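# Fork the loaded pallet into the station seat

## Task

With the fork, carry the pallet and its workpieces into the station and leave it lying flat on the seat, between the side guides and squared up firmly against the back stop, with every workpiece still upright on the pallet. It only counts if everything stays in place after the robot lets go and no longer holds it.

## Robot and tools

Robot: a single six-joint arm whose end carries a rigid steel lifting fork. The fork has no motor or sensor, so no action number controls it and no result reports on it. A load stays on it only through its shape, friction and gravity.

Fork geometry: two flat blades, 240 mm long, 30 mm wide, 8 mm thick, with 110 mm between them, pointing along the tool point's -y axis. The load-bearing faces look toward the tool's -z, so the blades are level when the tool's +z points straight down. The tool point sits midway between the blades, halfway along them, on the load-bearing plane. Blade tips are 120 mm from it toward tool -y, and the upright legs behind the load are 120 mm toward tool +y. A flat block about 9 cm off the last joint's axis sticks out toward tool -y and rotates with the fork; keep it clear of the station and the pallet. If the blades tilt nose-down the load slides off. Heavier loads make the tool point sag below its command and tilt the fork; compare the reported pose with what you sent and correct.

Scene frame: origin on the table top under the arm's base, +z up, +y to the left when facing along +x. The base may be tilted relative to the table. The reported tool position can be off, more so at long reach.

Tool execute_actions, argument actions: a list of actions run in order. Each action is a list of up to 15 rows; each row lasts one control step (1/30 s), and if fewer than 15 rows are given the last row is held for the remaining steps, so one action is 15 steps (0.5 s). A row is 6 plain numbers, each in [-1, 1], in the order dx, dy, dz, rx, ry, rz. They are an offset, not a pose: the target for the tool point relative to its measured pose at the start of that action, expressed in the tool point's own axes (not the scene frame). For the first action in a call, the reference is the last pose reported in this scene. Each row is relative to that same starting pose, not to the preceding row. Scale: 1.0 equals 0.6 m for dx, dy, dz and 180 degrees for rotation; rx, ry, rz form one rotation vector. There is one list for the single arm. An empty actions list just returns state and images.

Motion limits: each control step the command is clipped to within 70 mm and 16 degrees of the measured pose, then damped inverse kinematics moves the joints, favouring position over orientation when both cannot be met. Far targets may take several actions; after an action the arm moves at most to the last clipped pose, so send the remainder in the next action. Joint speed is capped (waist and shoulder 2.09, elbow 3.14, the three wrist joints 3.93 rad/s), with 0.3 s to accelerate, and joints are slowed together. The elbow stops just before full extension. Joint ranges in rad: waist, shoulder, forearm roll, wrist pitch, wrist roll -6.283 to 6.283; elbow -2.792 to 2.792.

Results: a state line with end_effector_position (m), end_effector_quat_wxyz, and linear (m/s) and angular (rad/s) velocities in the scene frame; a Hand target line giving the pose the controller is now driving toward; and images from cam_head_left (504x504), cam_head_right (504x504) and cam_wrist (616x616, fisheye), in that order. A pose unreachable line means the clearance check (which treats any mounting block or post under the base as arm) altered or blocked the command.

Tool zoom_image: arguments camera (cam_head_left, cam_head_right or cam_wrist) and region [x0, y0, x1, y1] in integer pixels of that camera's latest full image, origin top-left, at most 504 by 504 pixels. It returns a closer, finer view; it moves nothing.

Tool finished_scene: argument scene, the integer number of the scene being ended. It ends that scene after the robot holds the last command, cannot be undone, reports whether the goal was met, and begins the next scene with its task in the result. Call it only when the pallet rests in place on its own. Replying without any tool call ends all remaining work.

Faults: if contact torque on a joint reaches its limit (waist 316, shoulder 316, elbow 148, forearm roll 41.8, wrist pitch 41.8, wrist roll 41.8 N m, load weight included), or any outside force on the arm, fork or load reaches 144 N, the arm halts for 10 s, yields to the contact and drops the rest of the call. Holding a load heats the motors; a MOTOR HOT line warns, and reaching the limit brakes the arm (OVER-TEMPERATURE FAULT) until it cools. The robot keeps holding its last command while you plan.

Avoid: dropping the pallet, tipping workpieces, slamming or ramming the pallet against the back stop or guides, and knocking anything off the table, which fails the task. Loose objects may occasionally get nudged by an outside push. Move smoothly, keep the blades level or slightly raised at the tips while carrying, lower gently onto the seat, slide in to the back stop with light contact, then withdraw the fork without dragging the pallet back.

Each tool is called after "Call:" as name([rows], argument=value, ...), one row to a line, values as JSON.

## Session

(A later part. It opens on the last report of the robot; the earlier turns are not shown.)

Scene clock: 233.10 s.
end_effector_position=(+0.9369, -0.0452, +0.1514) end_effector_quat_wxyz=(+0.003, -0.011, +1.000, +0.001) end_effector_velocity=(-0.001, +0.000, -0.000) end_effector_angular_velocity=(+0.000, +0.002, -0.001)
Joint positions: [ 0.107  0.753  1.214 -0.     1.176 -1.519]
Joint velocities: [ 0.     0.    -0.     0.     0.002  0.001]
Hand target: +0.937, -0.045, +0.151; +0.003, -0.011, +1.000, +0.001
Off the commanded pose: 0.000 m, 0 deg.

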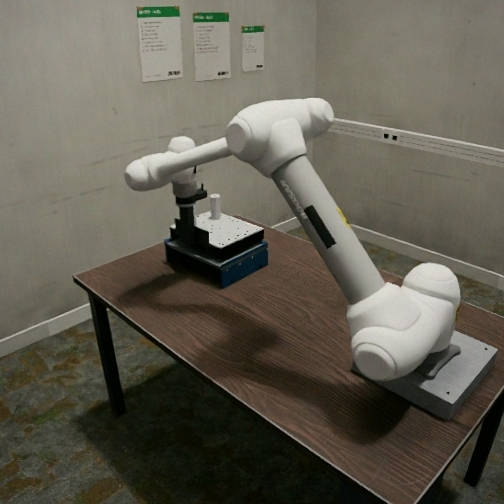

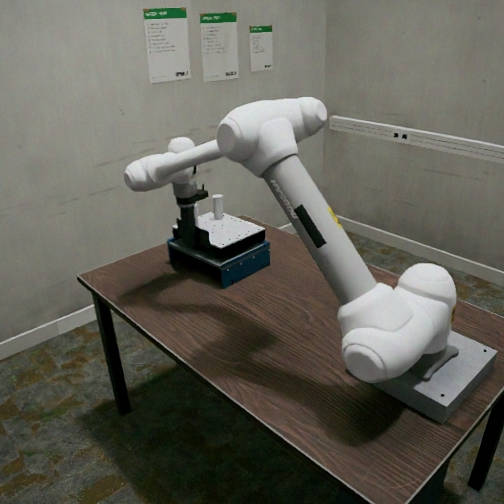

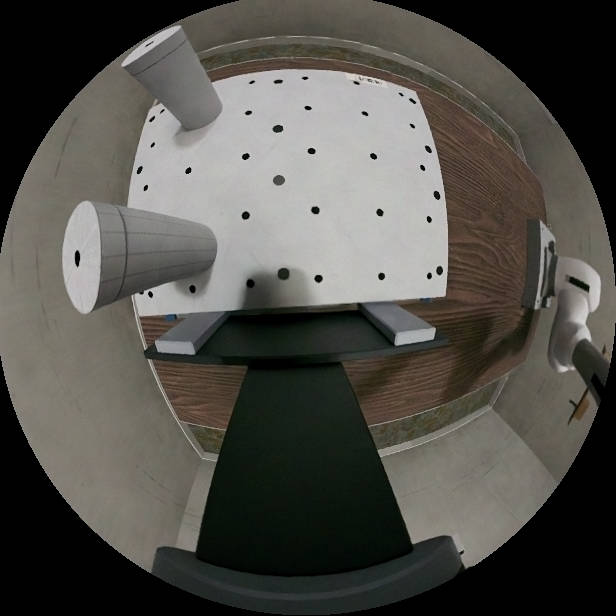

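Call:
execute_actions([
  [[0,-0.005,0,0,0,0],[0,-0.01,0,0,0,0],[0,-0.015,0,0,0,0],[0,-0.02,0,0,0,0],[0,-0.025,0,0,0,0],[0,-0.03,0,0,0,0],[0,-0.035,0,0,0,0],[0,-0.04,0,0,0,0]],
])

Call:
zoom_image(camera="cam_wrist", region=[125, 290, 215, 360])

Call:
zoom_image(camera="cam_wrist", region=[375, 275, 465, 345])

Scene clock: 238.80 s.
end_effector_position=(+0.9375, -0.0693, +0.1513) end_effector_quat_wxyz=(+0.003, -0.011, +1.000, +0.001) end_effector_velocity=(+0.000, +0.000, +0.000) end_effector_angular_velocity=(+0.000, -0.000, +0.001)
Joint positions: [ 0.081  0.75   1.219 -0.     1.174 -1.544]
Joint velocities: [ 0.    -0.     0.    -0.    -0.    -0.001]
Hand target: +0.937, -0.069, +0.151; +0.003, -0.011, +1.000, +0.002
Off the commanded pose: 0.000 m, 0 deg.

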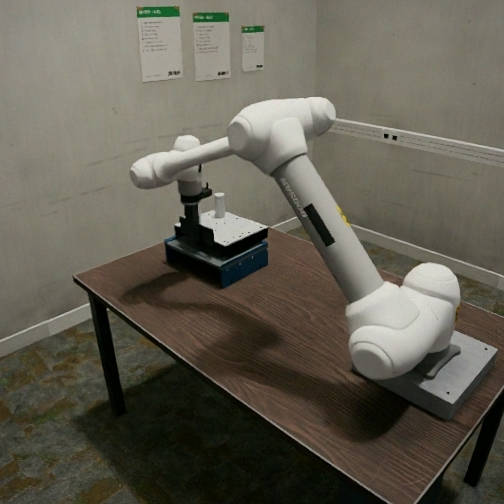

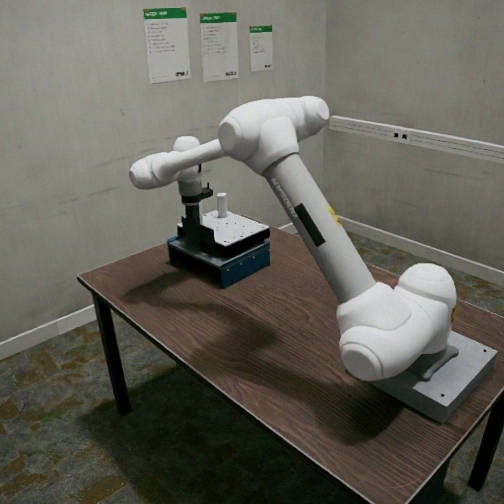

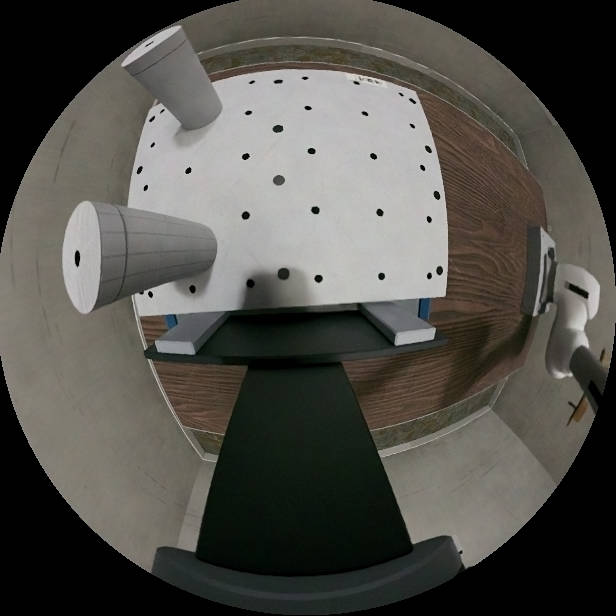

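Region (125, 290, 215, 360) of cam_wrist's 616x616 image, scaled by 5.600, with more detail than that image has.

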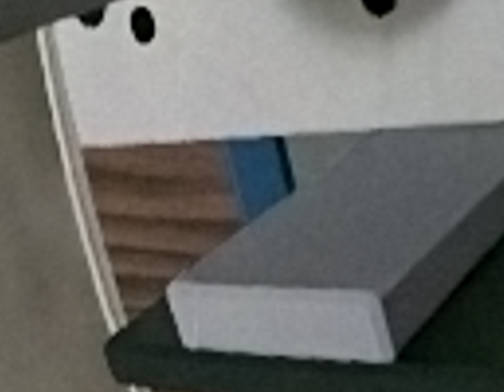

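Region (375, 275, 465, 345) of cam_wrist's 616x616 image, scaled by 5.600, with more detail than that image has.

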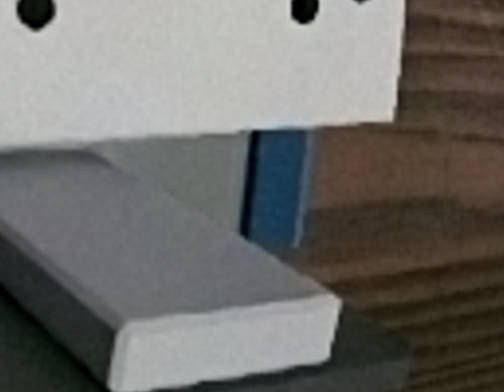

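Call:
execute_actions([
  [[0.002,0,0,0,0,-0.002],[0.004,0,0,0,0,-0.004],[0.006,0,0,0,0,-0.006],[0.007,0,0,0,0,-0.008],[0.0083,0,0,0,0,-0.0094]],
])

Call:
zoom_image(camera="cam_wrist", region=[125, 290, 215, 360])

Call:
zoom_image(camera="cam_wrist", region=[375, 275, 465, 345])

Call:
zoom_image(camera="cam_head_left", region=[160, 200, 280, 295])

Scene clock: 273.33 s.
end_effector_position=(+0.9325, -0.0694, +0.1512) end_effector_quat_wxyz=(+0.003, -0.026, +1.000, +0.001) end_effector_velocity=(-0.000, +0.000, +0.000) end_effector_angular_velocity=(+0.000, -0.000, -0.001)
Joint positions: [ 0.081  0.735  1.246 -0.     1.162 -1.574]
Joint velocities: [ 0.    -0.    -0.     0.     0.     0.001]
Hand target: +0.932, -0.069, +0.151; +0.003, -0.026, +1.000, +0.001
Off the commanded pose: 0.000 m, 0 deg.

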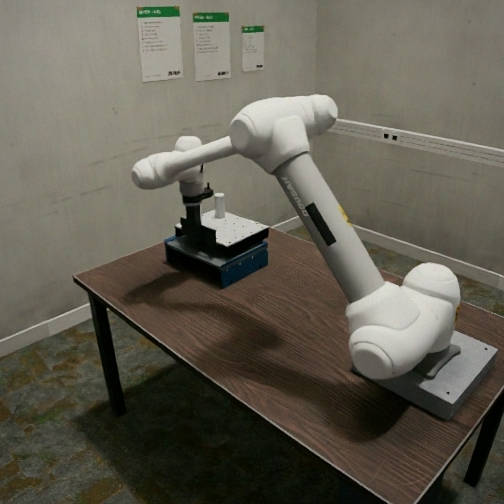

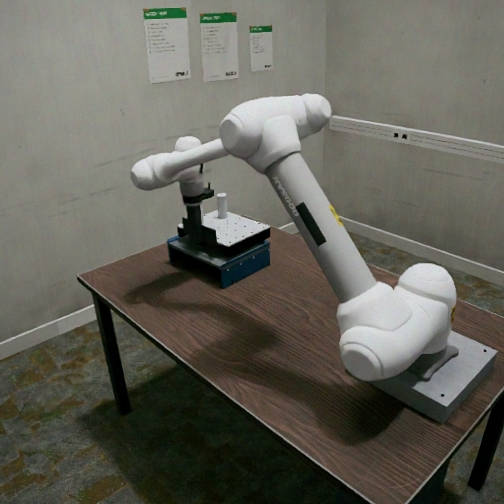

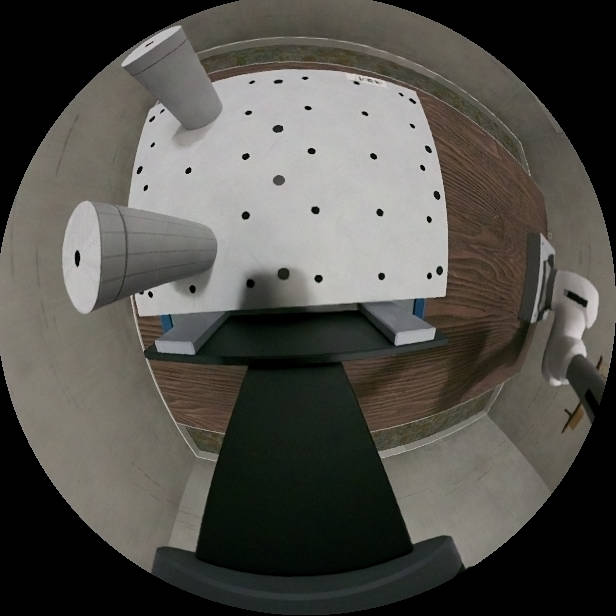

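Region (125, 290, 215, 360) of cam_wrist's 616x616 image, scaled by 5.600, with more detail than that image has.

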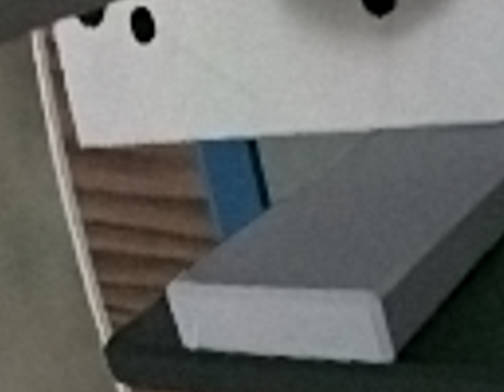

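Region (375, 275, 465, 345) of cam_wrist's 616x616 image, scaled by 5.600, with more detail than that image has.

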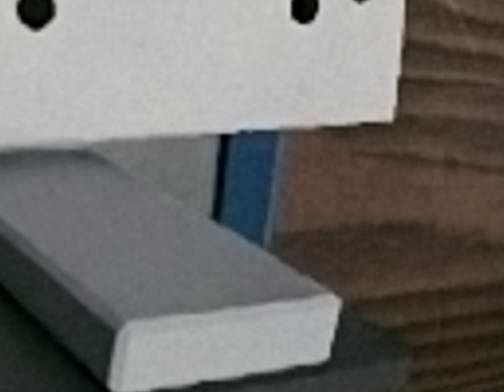

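Region (160, 200, 280, 295) of cam_head_left's 504x504 image, scaled by 4.200, with more detail than that image has; it fills the top 399 rows of this view, and the rest is white.

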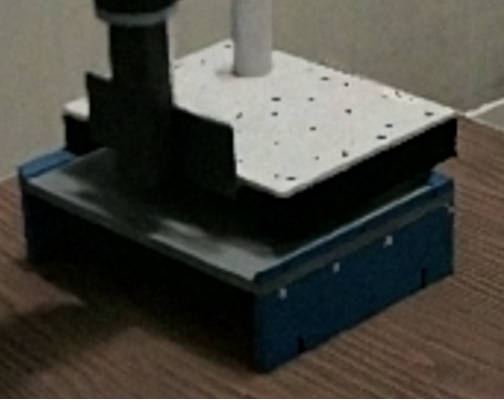

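Call:
execute_actions([
  [[0,0.006,0,0,0,0],[0,0.012,0,0,0,0],[0,0.019,0,0,0,0],[0,0.026,0,0,0,0],[0,0.033,0,0,0,0],[0,0.04,0,0,0,0],[0,0.047,0,0,0,0],[0,0.054,0,0,0,0],[0,0.061,0,0,0,0],[0,0.068,0,0,0,0],[0.0015,0.074,0,0,0,0],[0.0015,0.079,0,0,0,0],[0.0015,0.083,0,0,0,0]],
  [[0,0,0.004,0,0,0],[0,0,0.008,0,0,0],[0,0,0.012,0,0,0],[0,0,0.016,0,0,0],[0,0,0.02,0,0,0]],
])

Call:
zoom_image(camera="cam_head_left", region=[160, 200, 280, 295])

Call:
zoom_image(camera="cam_head_right", region=[200, 225, 280, 290])

Scene clock: 285.53 s.
end_effector_position=(+0.9289, -0.0197, +0.1392) end_effector_quat_wxyz=(+0.003, -0.026, +1.000, +0.002) end_effector_velocity=(-0.000, -0.000, -0.000) end_effector_angular_velocity=(-0.000, +0.001, +0.001)
Joint positions: [ 0.135  0.746  1.249 -0.     1.147 -1.52 ]
Joint velocities: [-0.    -0.     0.001 -0.     0.001 -0.001]
Hand target: +0.929, -0.020, +0.139; +0.003, -0.026, +1.000, +0.002
Off the commanded pose: 0.000 m, 0 deg.

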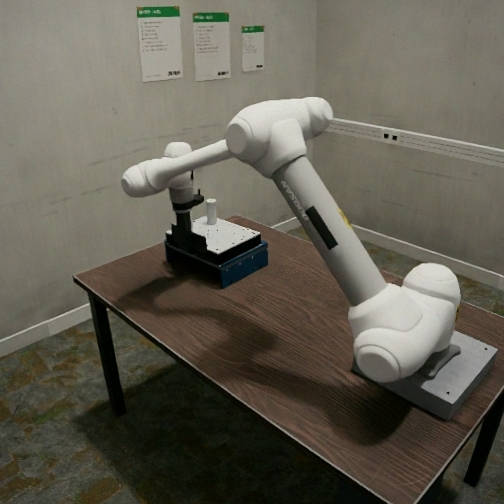

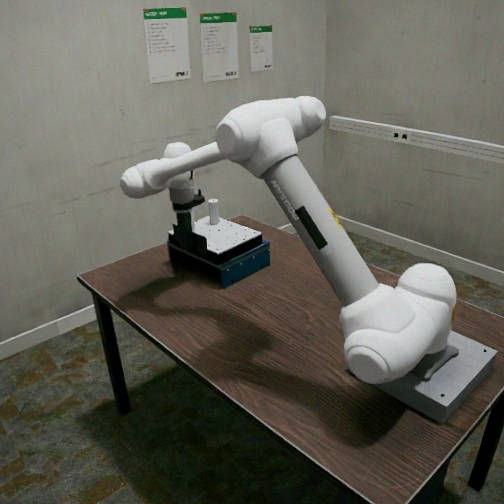

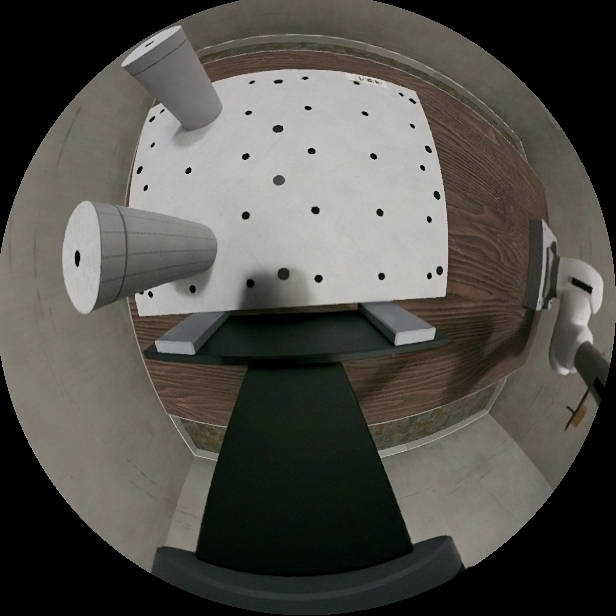

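Region (160, 200, 280, 295) of cam_head_left's 504x504 image, scaled by 4.200, with more detail than that image has; it fills the top 399 rows of this view, and the rest is white.

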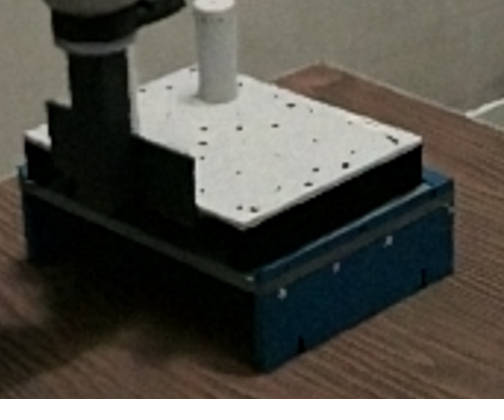

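Region (200, 225, 280, 290) of cam_head_right's 504x504 image, scaled by 6.300, with more detail than that image has; it fills the top 410 rows of this view, and the rest is white.

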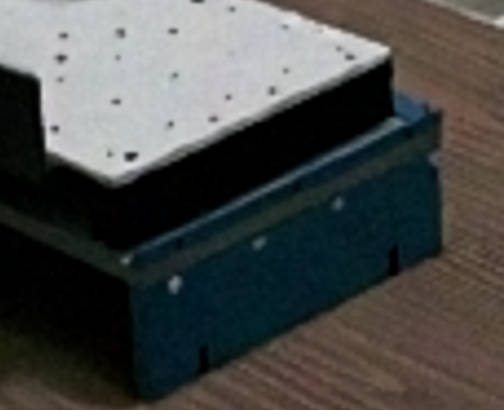

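Call:
execute_actions([
  [[0,0,0.003,0,0,0],[0,0,0.006,0,0,0],[0,0,0.01,0,0,0]],
])

Call:
zoom_image(camera="cam_head_left", region=[160, 200, 280, 295])

Call:
zoom_image(camera="cam_wrist", region=[100, 40, 500, 360])

Scene clock: 290.60 s.
end_effector_position=(+0.9289, -0.0198, +0.1331) end_effector_quat_wxyz=(+0.002, -0.026, +1.000, +0.002) end_effector_velocity=(+0.000, +0.000, +0.000) end_effector_angular_velocity=(+0.000, -0.000, -0.000)
Joint positions: [ 0.135  0.751  1.253 -0.     1.139 -1.52 ]
Joint velocities: [-0. -0. -0.  0. -0.  0.]
Hand target: +0.929, -0.020, +0.133; +0.003, -0.026, +1.000, +0.002
Off the commanded pose: 0.000 m, 0 deg.

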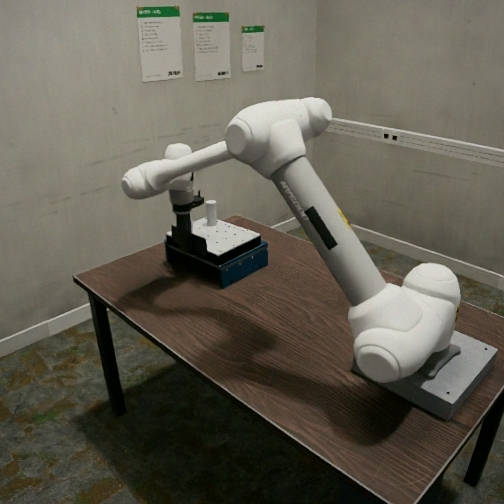

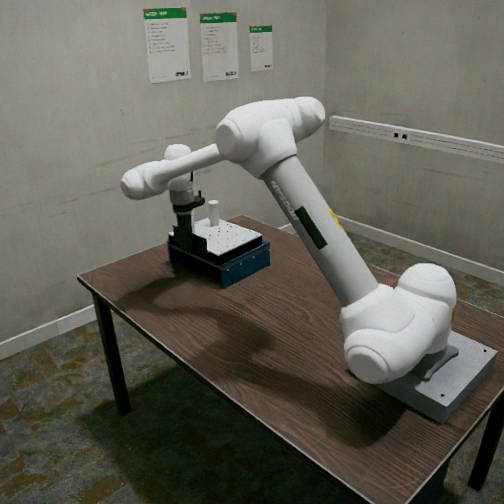

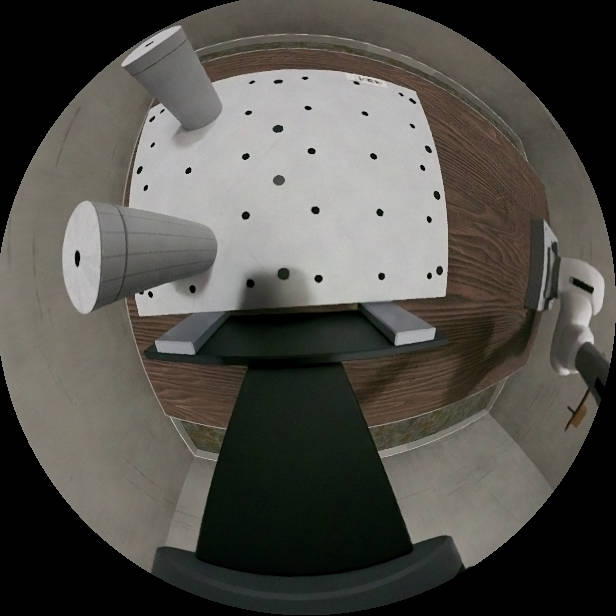

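Region (160, 200, 280, 295) of cam_head_left's 504x504 image, scaled by 4.200, with more detail than that image has; it fills the top 399 rows of this view, and the rest is white.

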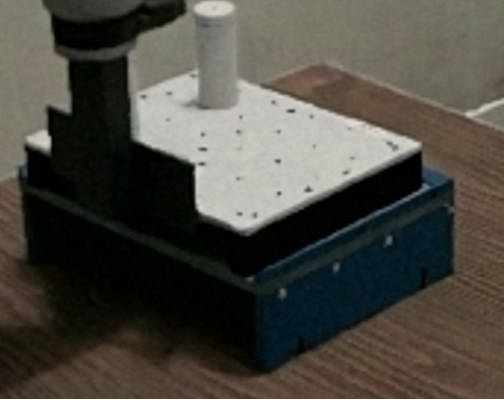

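Region (100, 40, 500, 360) of cam_wrist's 616x616 image, scaled by 1.260, with more detail than that image has; it fills the top 403 rows of this view, and the rest is white.

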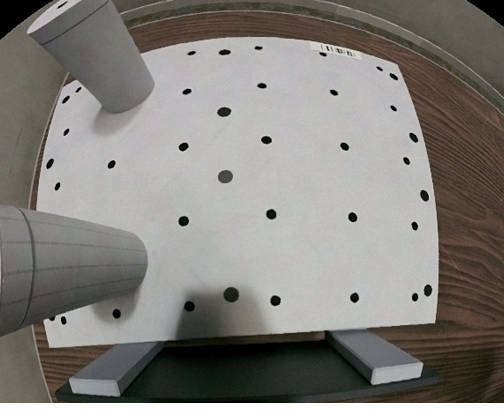

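Call:
execute_actions([
  [[0,0,0.003,0,0,0],[0,0,0.006,0,0,0],[0,0,0.01,0,0,0]],
])

Call:
zoom_image(camera="cam_head_left", region=[160, 200, 280, 295])

Call:
zoom_image(camera="cam_wrist", region=[100, 40, 500, 360])

Scene clock: 297.17 s.
end_effector_position=(+0.9289, -0.0197, +0.1272) end_effector_quat_wxyz=(+0.003, -0.026, +1.000, +0.002) end_effector_velocity=(+0.000, +0.000, -0.000) end_effector_angular_velocity=(+0.000, -0.001, +0.000)
Joint positions: [ 0.135  0.755  1.257 -0.     1.131 -1.52 ]
Joint velocities: [ 0.     0.    -0.     0.    -0.001 -0.   ]
Hand target: +0.929, -0.020, +0.127; +0.002, -0.026, +1.000, +0.002
Off the commanded pose: 0.000 m, 0 deg.

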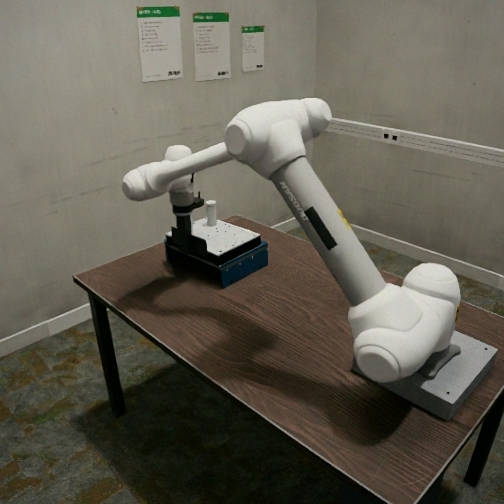

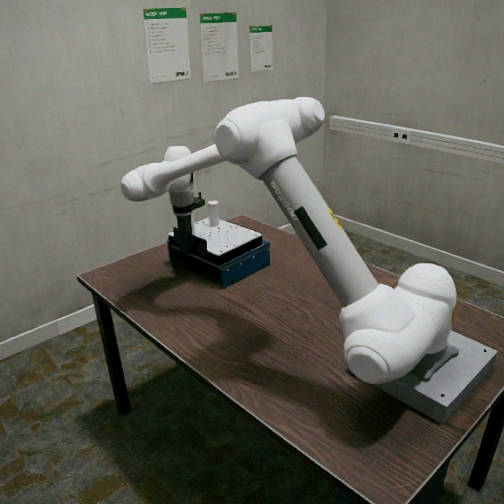

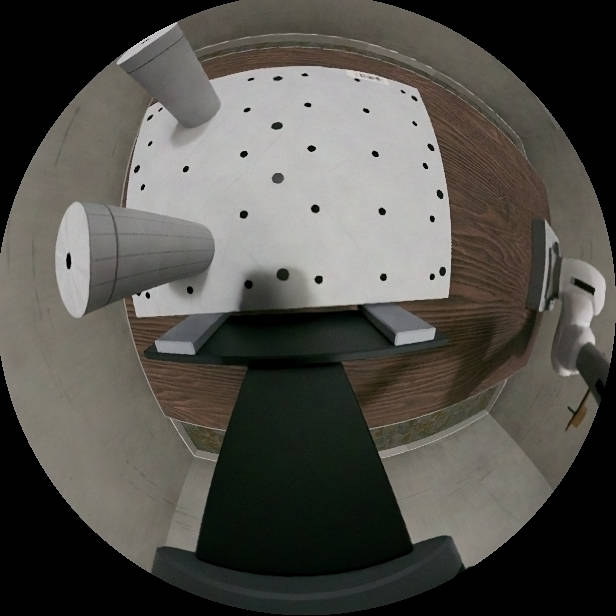

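Region (160, 200, 280, 295) of cam_head_left's 504x504 image, scaled by 4.200, with more detail than that image has; it fills the top 399 rows of this view, and the rest is white.

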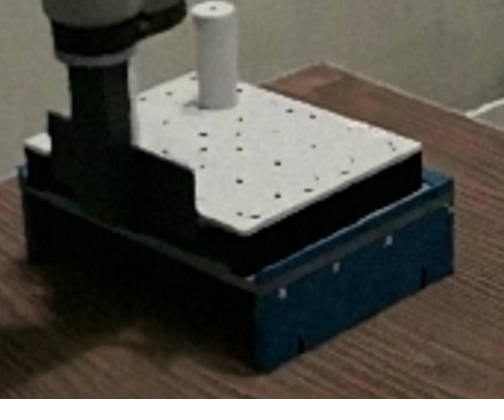

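Region (100, 40, 500, 360) of cam_wrist's 616x616 image, scaled by 1.260, with more detail than that image has; it fills the top 403 rows of this view, and the rest is white.

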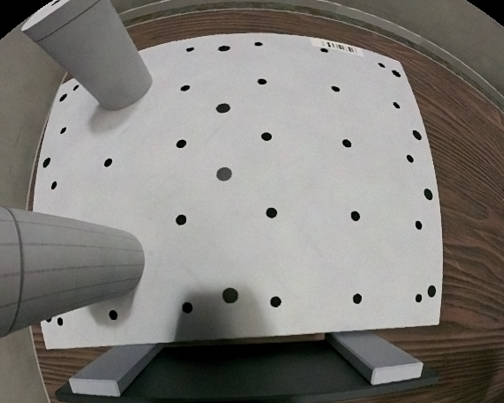

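Call:
execute_actions([
  [[0,0,0.01,0,0,0]],
  [[0,-0.003,0,0,0,0],[0,-0.006,0,0,0,0],[0,-0.008,0,0,0,0],[0,-0.01,0,0,0,0],[0,-0.012,0,0,0,0],[0,-0.014,0,0,0,0],[0,-0.016,0,0,0,0],[0,-0.018,0,0,0,0],[0,-0.02,0,0,0,0]],
])

Call:
zoom_image(camera="cam_head_left", region=[160, 200, 280, 295])

Call:
zoom_image(camera="cam_wrist", region=[100, 40, 500, 360])

Scene clock: 305.47 s.
end_effector_position=(+0.9295, -0.0317, +0.1211) end_effector_quat_wxyz=(+0.002, -0.026, +1.000, +0.002) end_effector_velocity=(+0.000, -0.000, +0.001) end_effector_angular_velocity=(+0.000, -0.001, +0.000)
Joint positions: [ 0.122  0.758  1.264 -0.     1.121 -1.533]
Joint velocities: [-0.    -0.    -0.001  0.     0.    -0.   ]
Hand target: +0.930, -0.032, +0.121; +0.002, -0.026, +1.000, +0.002
Off the commanded pose: 0.000 m, 0 deg.

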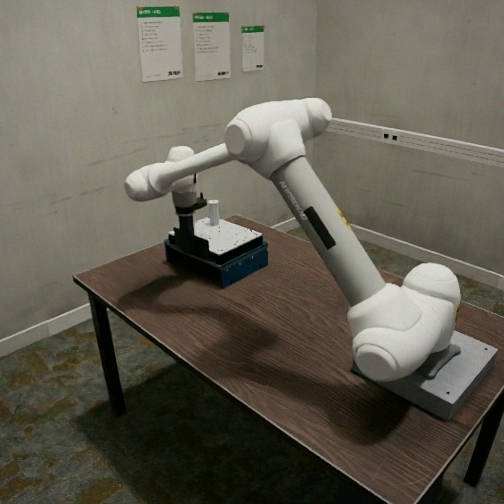

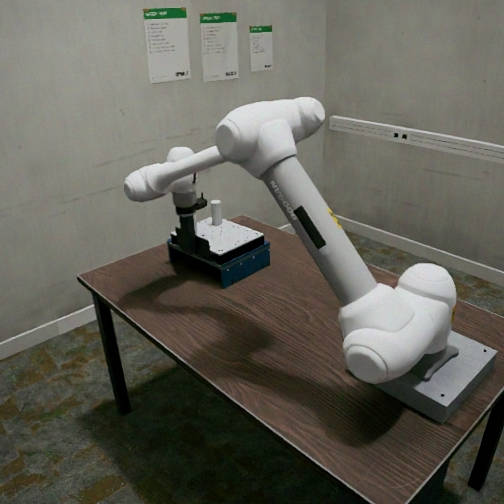

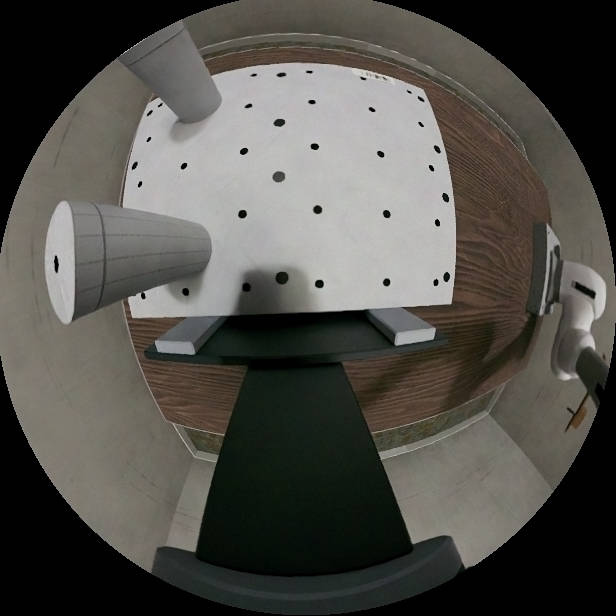

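Region (160, 200, 280, 295) of cam_head_left's 504x504 image, scaled by 4.200, with more detail than that image has; it fills the top 399 rows of this view, and the rest is white.

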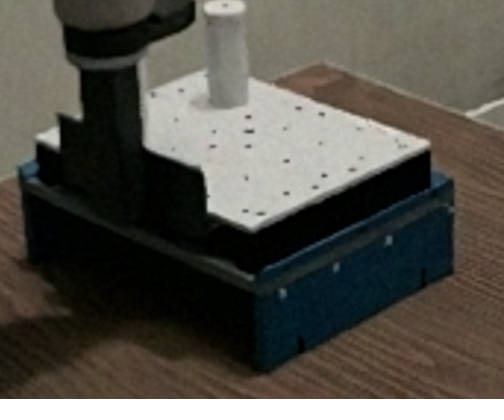

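Region (100, 40, 500, 360) of cam_wrist's 616x616 image, scaled by 1.260, with more detail than that image has; it fills the top 403 rows of this view, and the rest is white.

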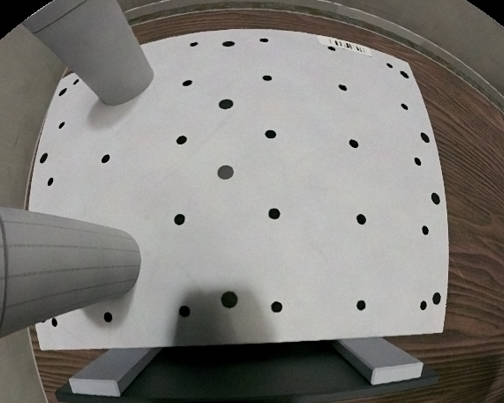

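Call:
execute_actions([
  [[0,-0.002,0,0,0,0],[0,-0.004,0,0,0,0],[0,-0.005,0,0,0,0],[0,-0.006,0,0,0,0],[0,-0.007,0,0,0,0]],
])

Call:
zoom_image(camera="cam_head_left", region=[160, 200, 280, 295])

Scene clock: 310.60 s.
end_effector_position=(+0.9297, -0.0354, +0.1210) end_effector_quat_wxyz=(+0.002, -0.026, +1.000, +0.002) end_effector_velocity=(-0.000, -0.001, +0.000) end_effector_angular_velocity=(-0.000, +0.000, -0.002)
Joint positions: [ 0.118  0.757  1.264  0.001  1.121 -1.538]
Joint velocities: [-0.001  0.    -0.    -0.     0.     0.001]
Hand target: +0.930, -0.036, +0.121; +0.002, -0.026, +1.000, +0.002
Off the commanded pose: 0.000 m, 0 deg.

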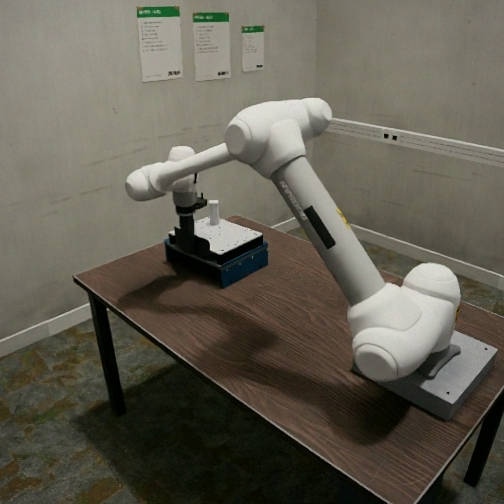

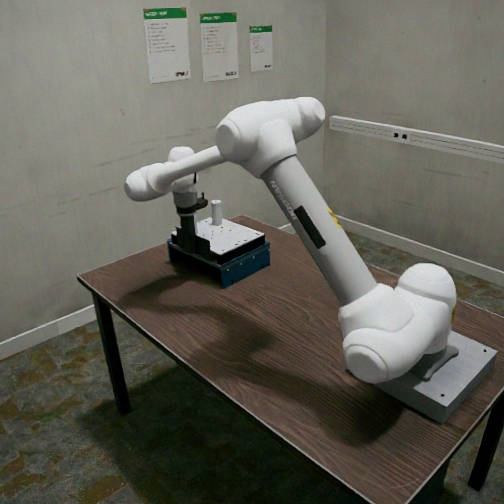

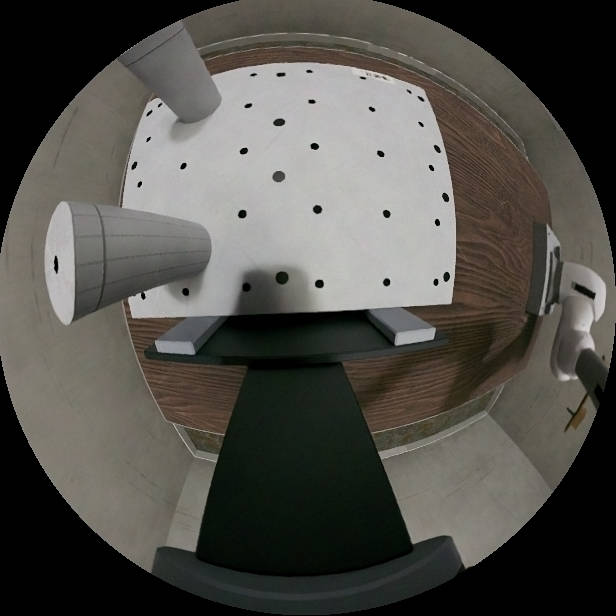

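Region (160, 200, 280, 295) of cam_head_left's 504x504 image, scaled by 4.200, with more detail than that image has; it fills the top 399 rows of this view, and the rest is white.

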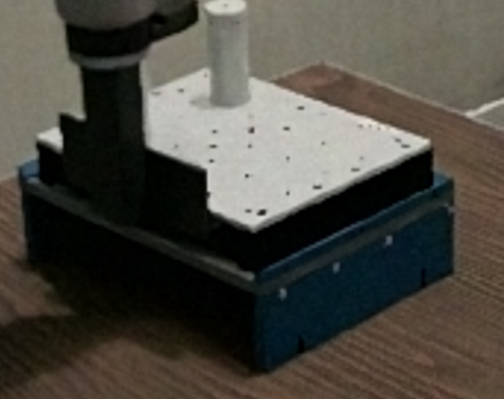

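Call:
execute_actions([
  [[0,-0.001,0,0,0,0],[0,-0.002,0,0,0,0],[0,-0.003,0,0,0,0]],
])

Call:
zoom_image(camera="cam_head_left", region=[160, 200, 280, 295])

Scene clock: 323.33 s.
end_effector_position=(+0.9295, -0.0340, +0.1206) end_effector_quat_wxyz=(+0.002, -0.026, +1.000, +0.004) end_effector_velocity=(+0.000, +0.000, -0.000) end_effector_angular_velocity=(+0.000, -0.000, +0.000)
Joint positions: [ 0.118  0.757  1.264  0.004  1.122 -1.54 ]
Joint velocities: [ 0.  0. -0.  0. -0. -0.]
Hand target: +0.930, -0.034, +0.121; +0.002, -0.026, +1.000, +0.004
Off the commanded pose: 0.003 m, 0 deg.
FORCE FAULT: contact force on the arm reached its limit, and the arm stopped for 10 seconds. The contact can be on any part of the arm, not only on its tool. That time counts as 19 of the actions that you can send in this scene. The arm's remaining commands of this call were not run. The arm holds still and accepts commands again. Move the arm away from the contact; if what it grips holds it there, let go first. Pushing or pulling that hard again can fault the arm again.

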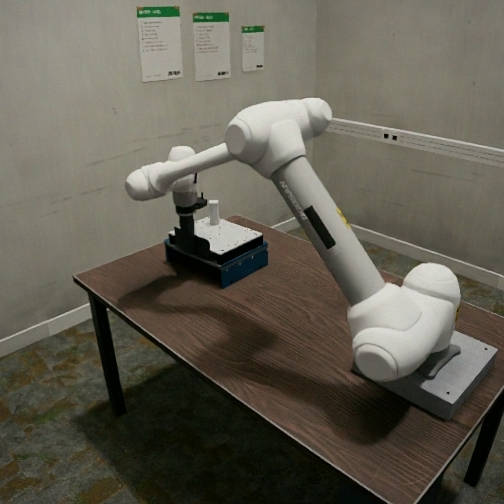

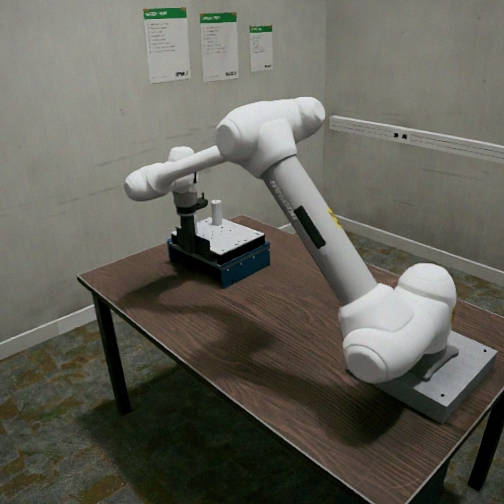

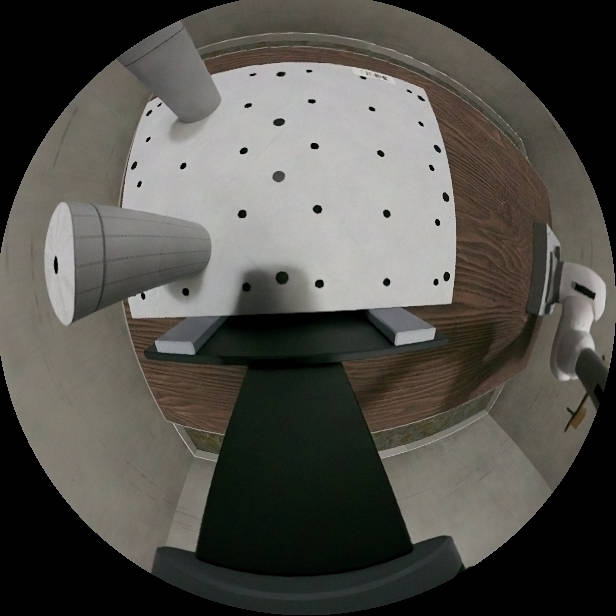

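Region (160, 200, 280, 295) of cam_head_left's 504x504 image, scaled by 4.200, with more detail than that image has; it fills the top 399 rows of this view, and the rest is white.

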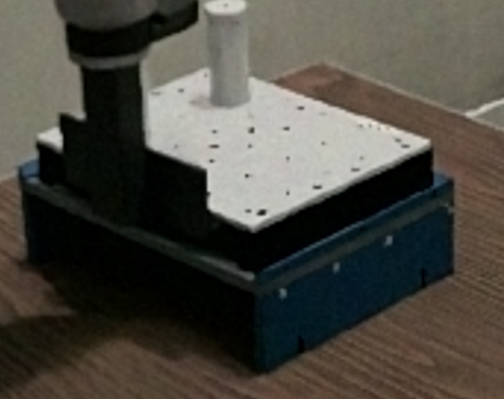

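Call:
execute_actions([
  [[0,0.1,0,0,0,0]],
  [[0,0.11,0,0,0,0]],
  [[0,0.11,0,0,0,0]],
  [[0,0.11,0,0,0,0]],
  [[0,0,-0.11,0,0,0]],
  [[0,-0.05,-0.11,0,0,0]],
  [[0,-0.05,-0.11,0,0,0]],
  [[0,-0.11,0,0,0,0]],
  [[0,-0.11,0,0,0,0]],
])

Call:
zoom_image(camera="cam_wrist", region=[150, 60, 450, 320])

Call:
zoom_image(camera="cam_head_left", region=[160, 200, 280, 295])

Scene clock: 331.90 s.
end_effector_position=(+0.9252, +0.0303, +0.3189) end_effector_quat_wxyz=(+0.002, -0.026, +1.000, +0.003) end_effector_velocity=(-0.000, +0.000, -0.000) end_effector_angular_velocity=(-0.000, +0.002, +0.001)
Joint positions: [ 0.188  0.666  1.052  0.004  1.425 -1.469]
Joint velocities: [ 0.     0.     0.001  0.     0.001 -0.001]
Hand target: +0.925, +0.030, +0.319; +0.002, -0.026, +1.000, +0.003
Off the commanded pose: 0.000 m, 0 deg.

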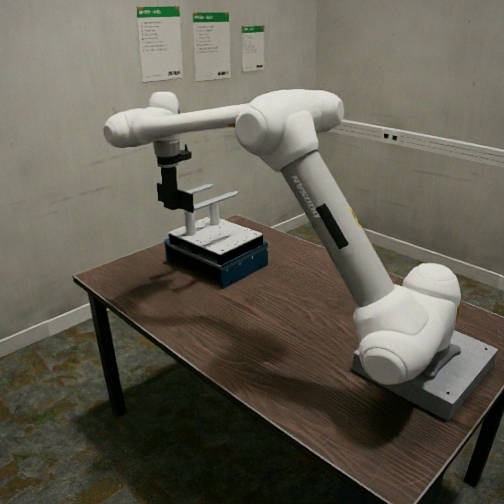

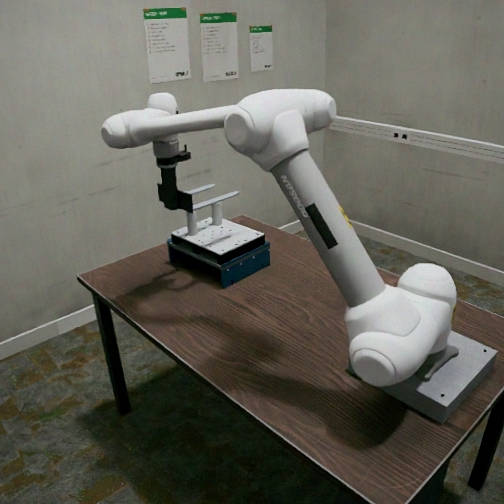

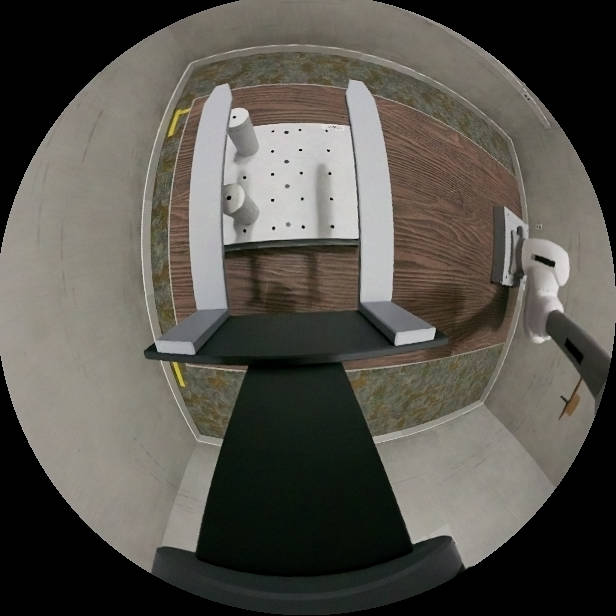

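Region (150, 60, 450, 320) of cam_wrist's 616x616 image, scaled by 1.680, with more detail than that image has; it fills the top 437 rows of this view, and the rest is white.

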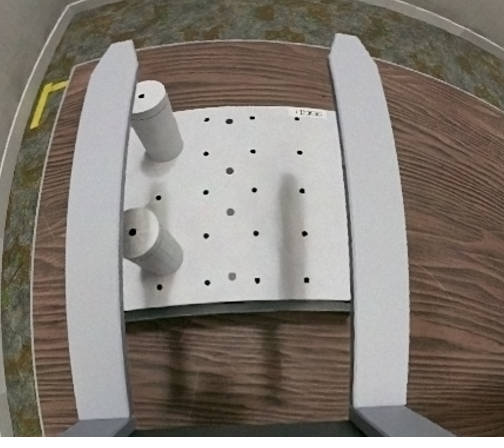

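Region (160, 200, 280, 295) of cam_head_left's 504x504 image, scaled by 4.200, with more detail than that image has; it fills the top 399 rows of this view, and the rest is white.

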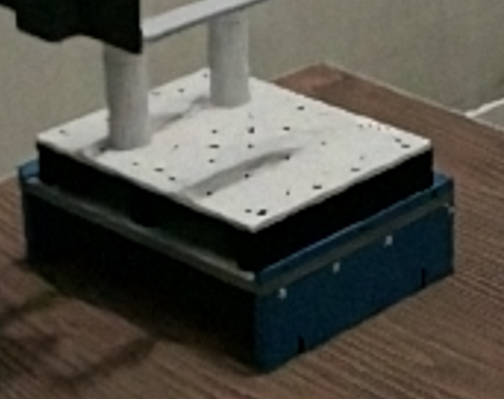

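Call:
zoom_image(camera="cam_wrist", region=[215, 220, 365, 260])

Call:
zoom_image(camera="cam_head_right", region=[160, 225, 280, 280])

Region (215, 220, 365, 260) of cam_wrist's 616x616 image, scaled by 3.360, with more detail than that image has; it fills the top 134 rows of this view, and the rest is white.

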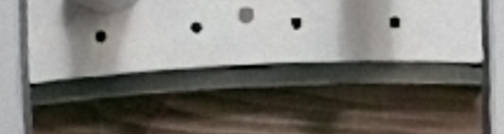

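Region (160, 225, 280, 280) of cam_head_right's 504x504 image, scaled by 4.200, with more detail than that image has; it fills the top 231 rows of this view, and the rest is white.

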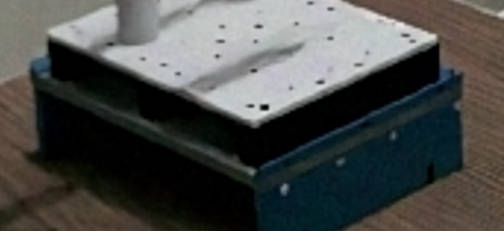

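Call:
execute_actions([
  [[0,-0.11,0,0,0,0]],
  [[0,-0.11,0,0,0,0]],
  [[0,-0.11,0,0,0,0]],
  [[0,-0.11,0,0,0,0]],
])

Call:
zoom_image(camera="cam_wrist", region=[215, 220, 375, 320])

Scene clock: 347.57 s.
end_effector_position=(+0.9393, -0.2334, +0.3172) end_effector_quat_wxyz=(+0.002, -0.026, +1.000, +0.003) end_effector_velocity=(-0.000, +0.000, +0.000) end_effector_angular_velocity=(+0.000, +0.001, -0.000)
Joint positions: [-0.095  0.668  1.051  0.003  1.425 -1.751]
Joint velocities: [ 0.     0.    -0.001  0.     0.002  0.001]
Hand target: +0.939, -0.233, +0.317; +0.002, -0.026, +1.000, +0.004
Off the commanded pose: 0.000 m, 0 deg.

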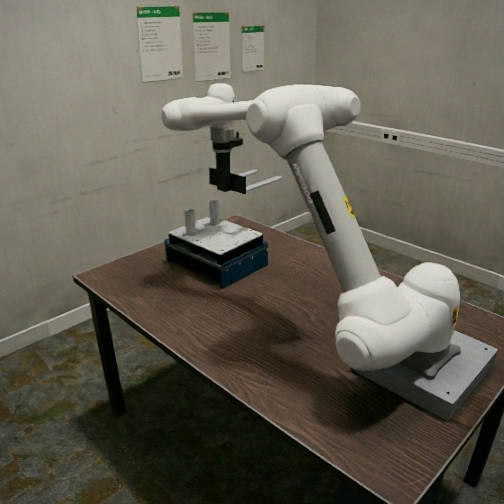

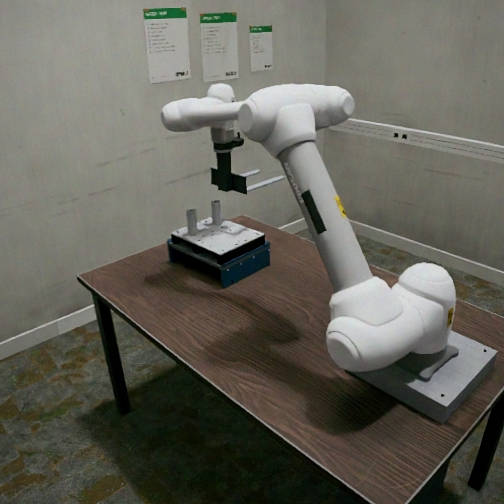

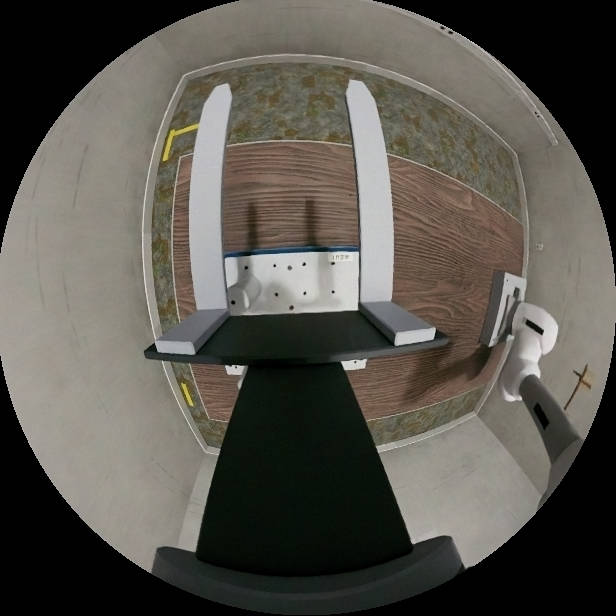

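Region (215, 220, 375, 320) of cam_wrist's 616x616 image, scaled by 3.150, with more detail than that image has; it fills the top 315 rows of this view, and the rest is white.

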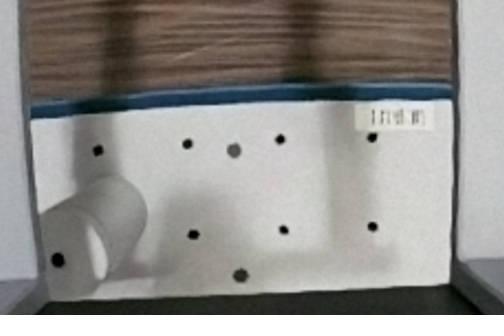

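Call:
zoom_image(camera="cam_wrist", region=[220, 240, 260, 270])

Call:
zoom_image(camera="cam_wrist", region=[325, 235, 365, 265])

Region (220, 240, 260, 270) of cam_wrist's 616x616 image, scaled by 12.600, with more detail than that image has; it fills the top 378 rows of this view, and the rest is white.

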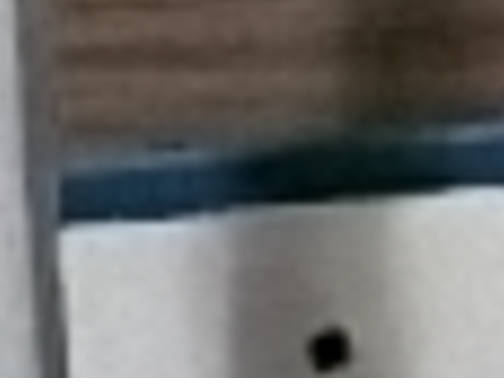

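Region (325, 235, 365, 265) of cam_wrist's 616x616 image, scaled by 12.600, with more detail than that image has; it fills the top 378 rows of this view, and the rest is white.

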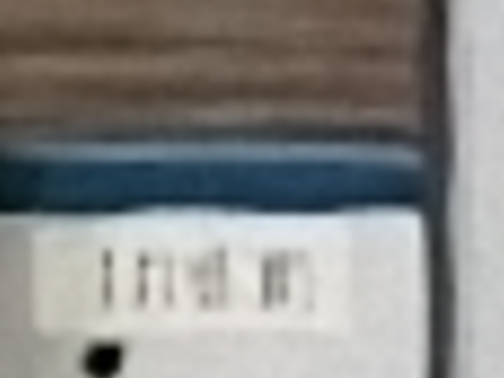

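Call:
finished_scene(scene=1)

The scene is finished: the task was done.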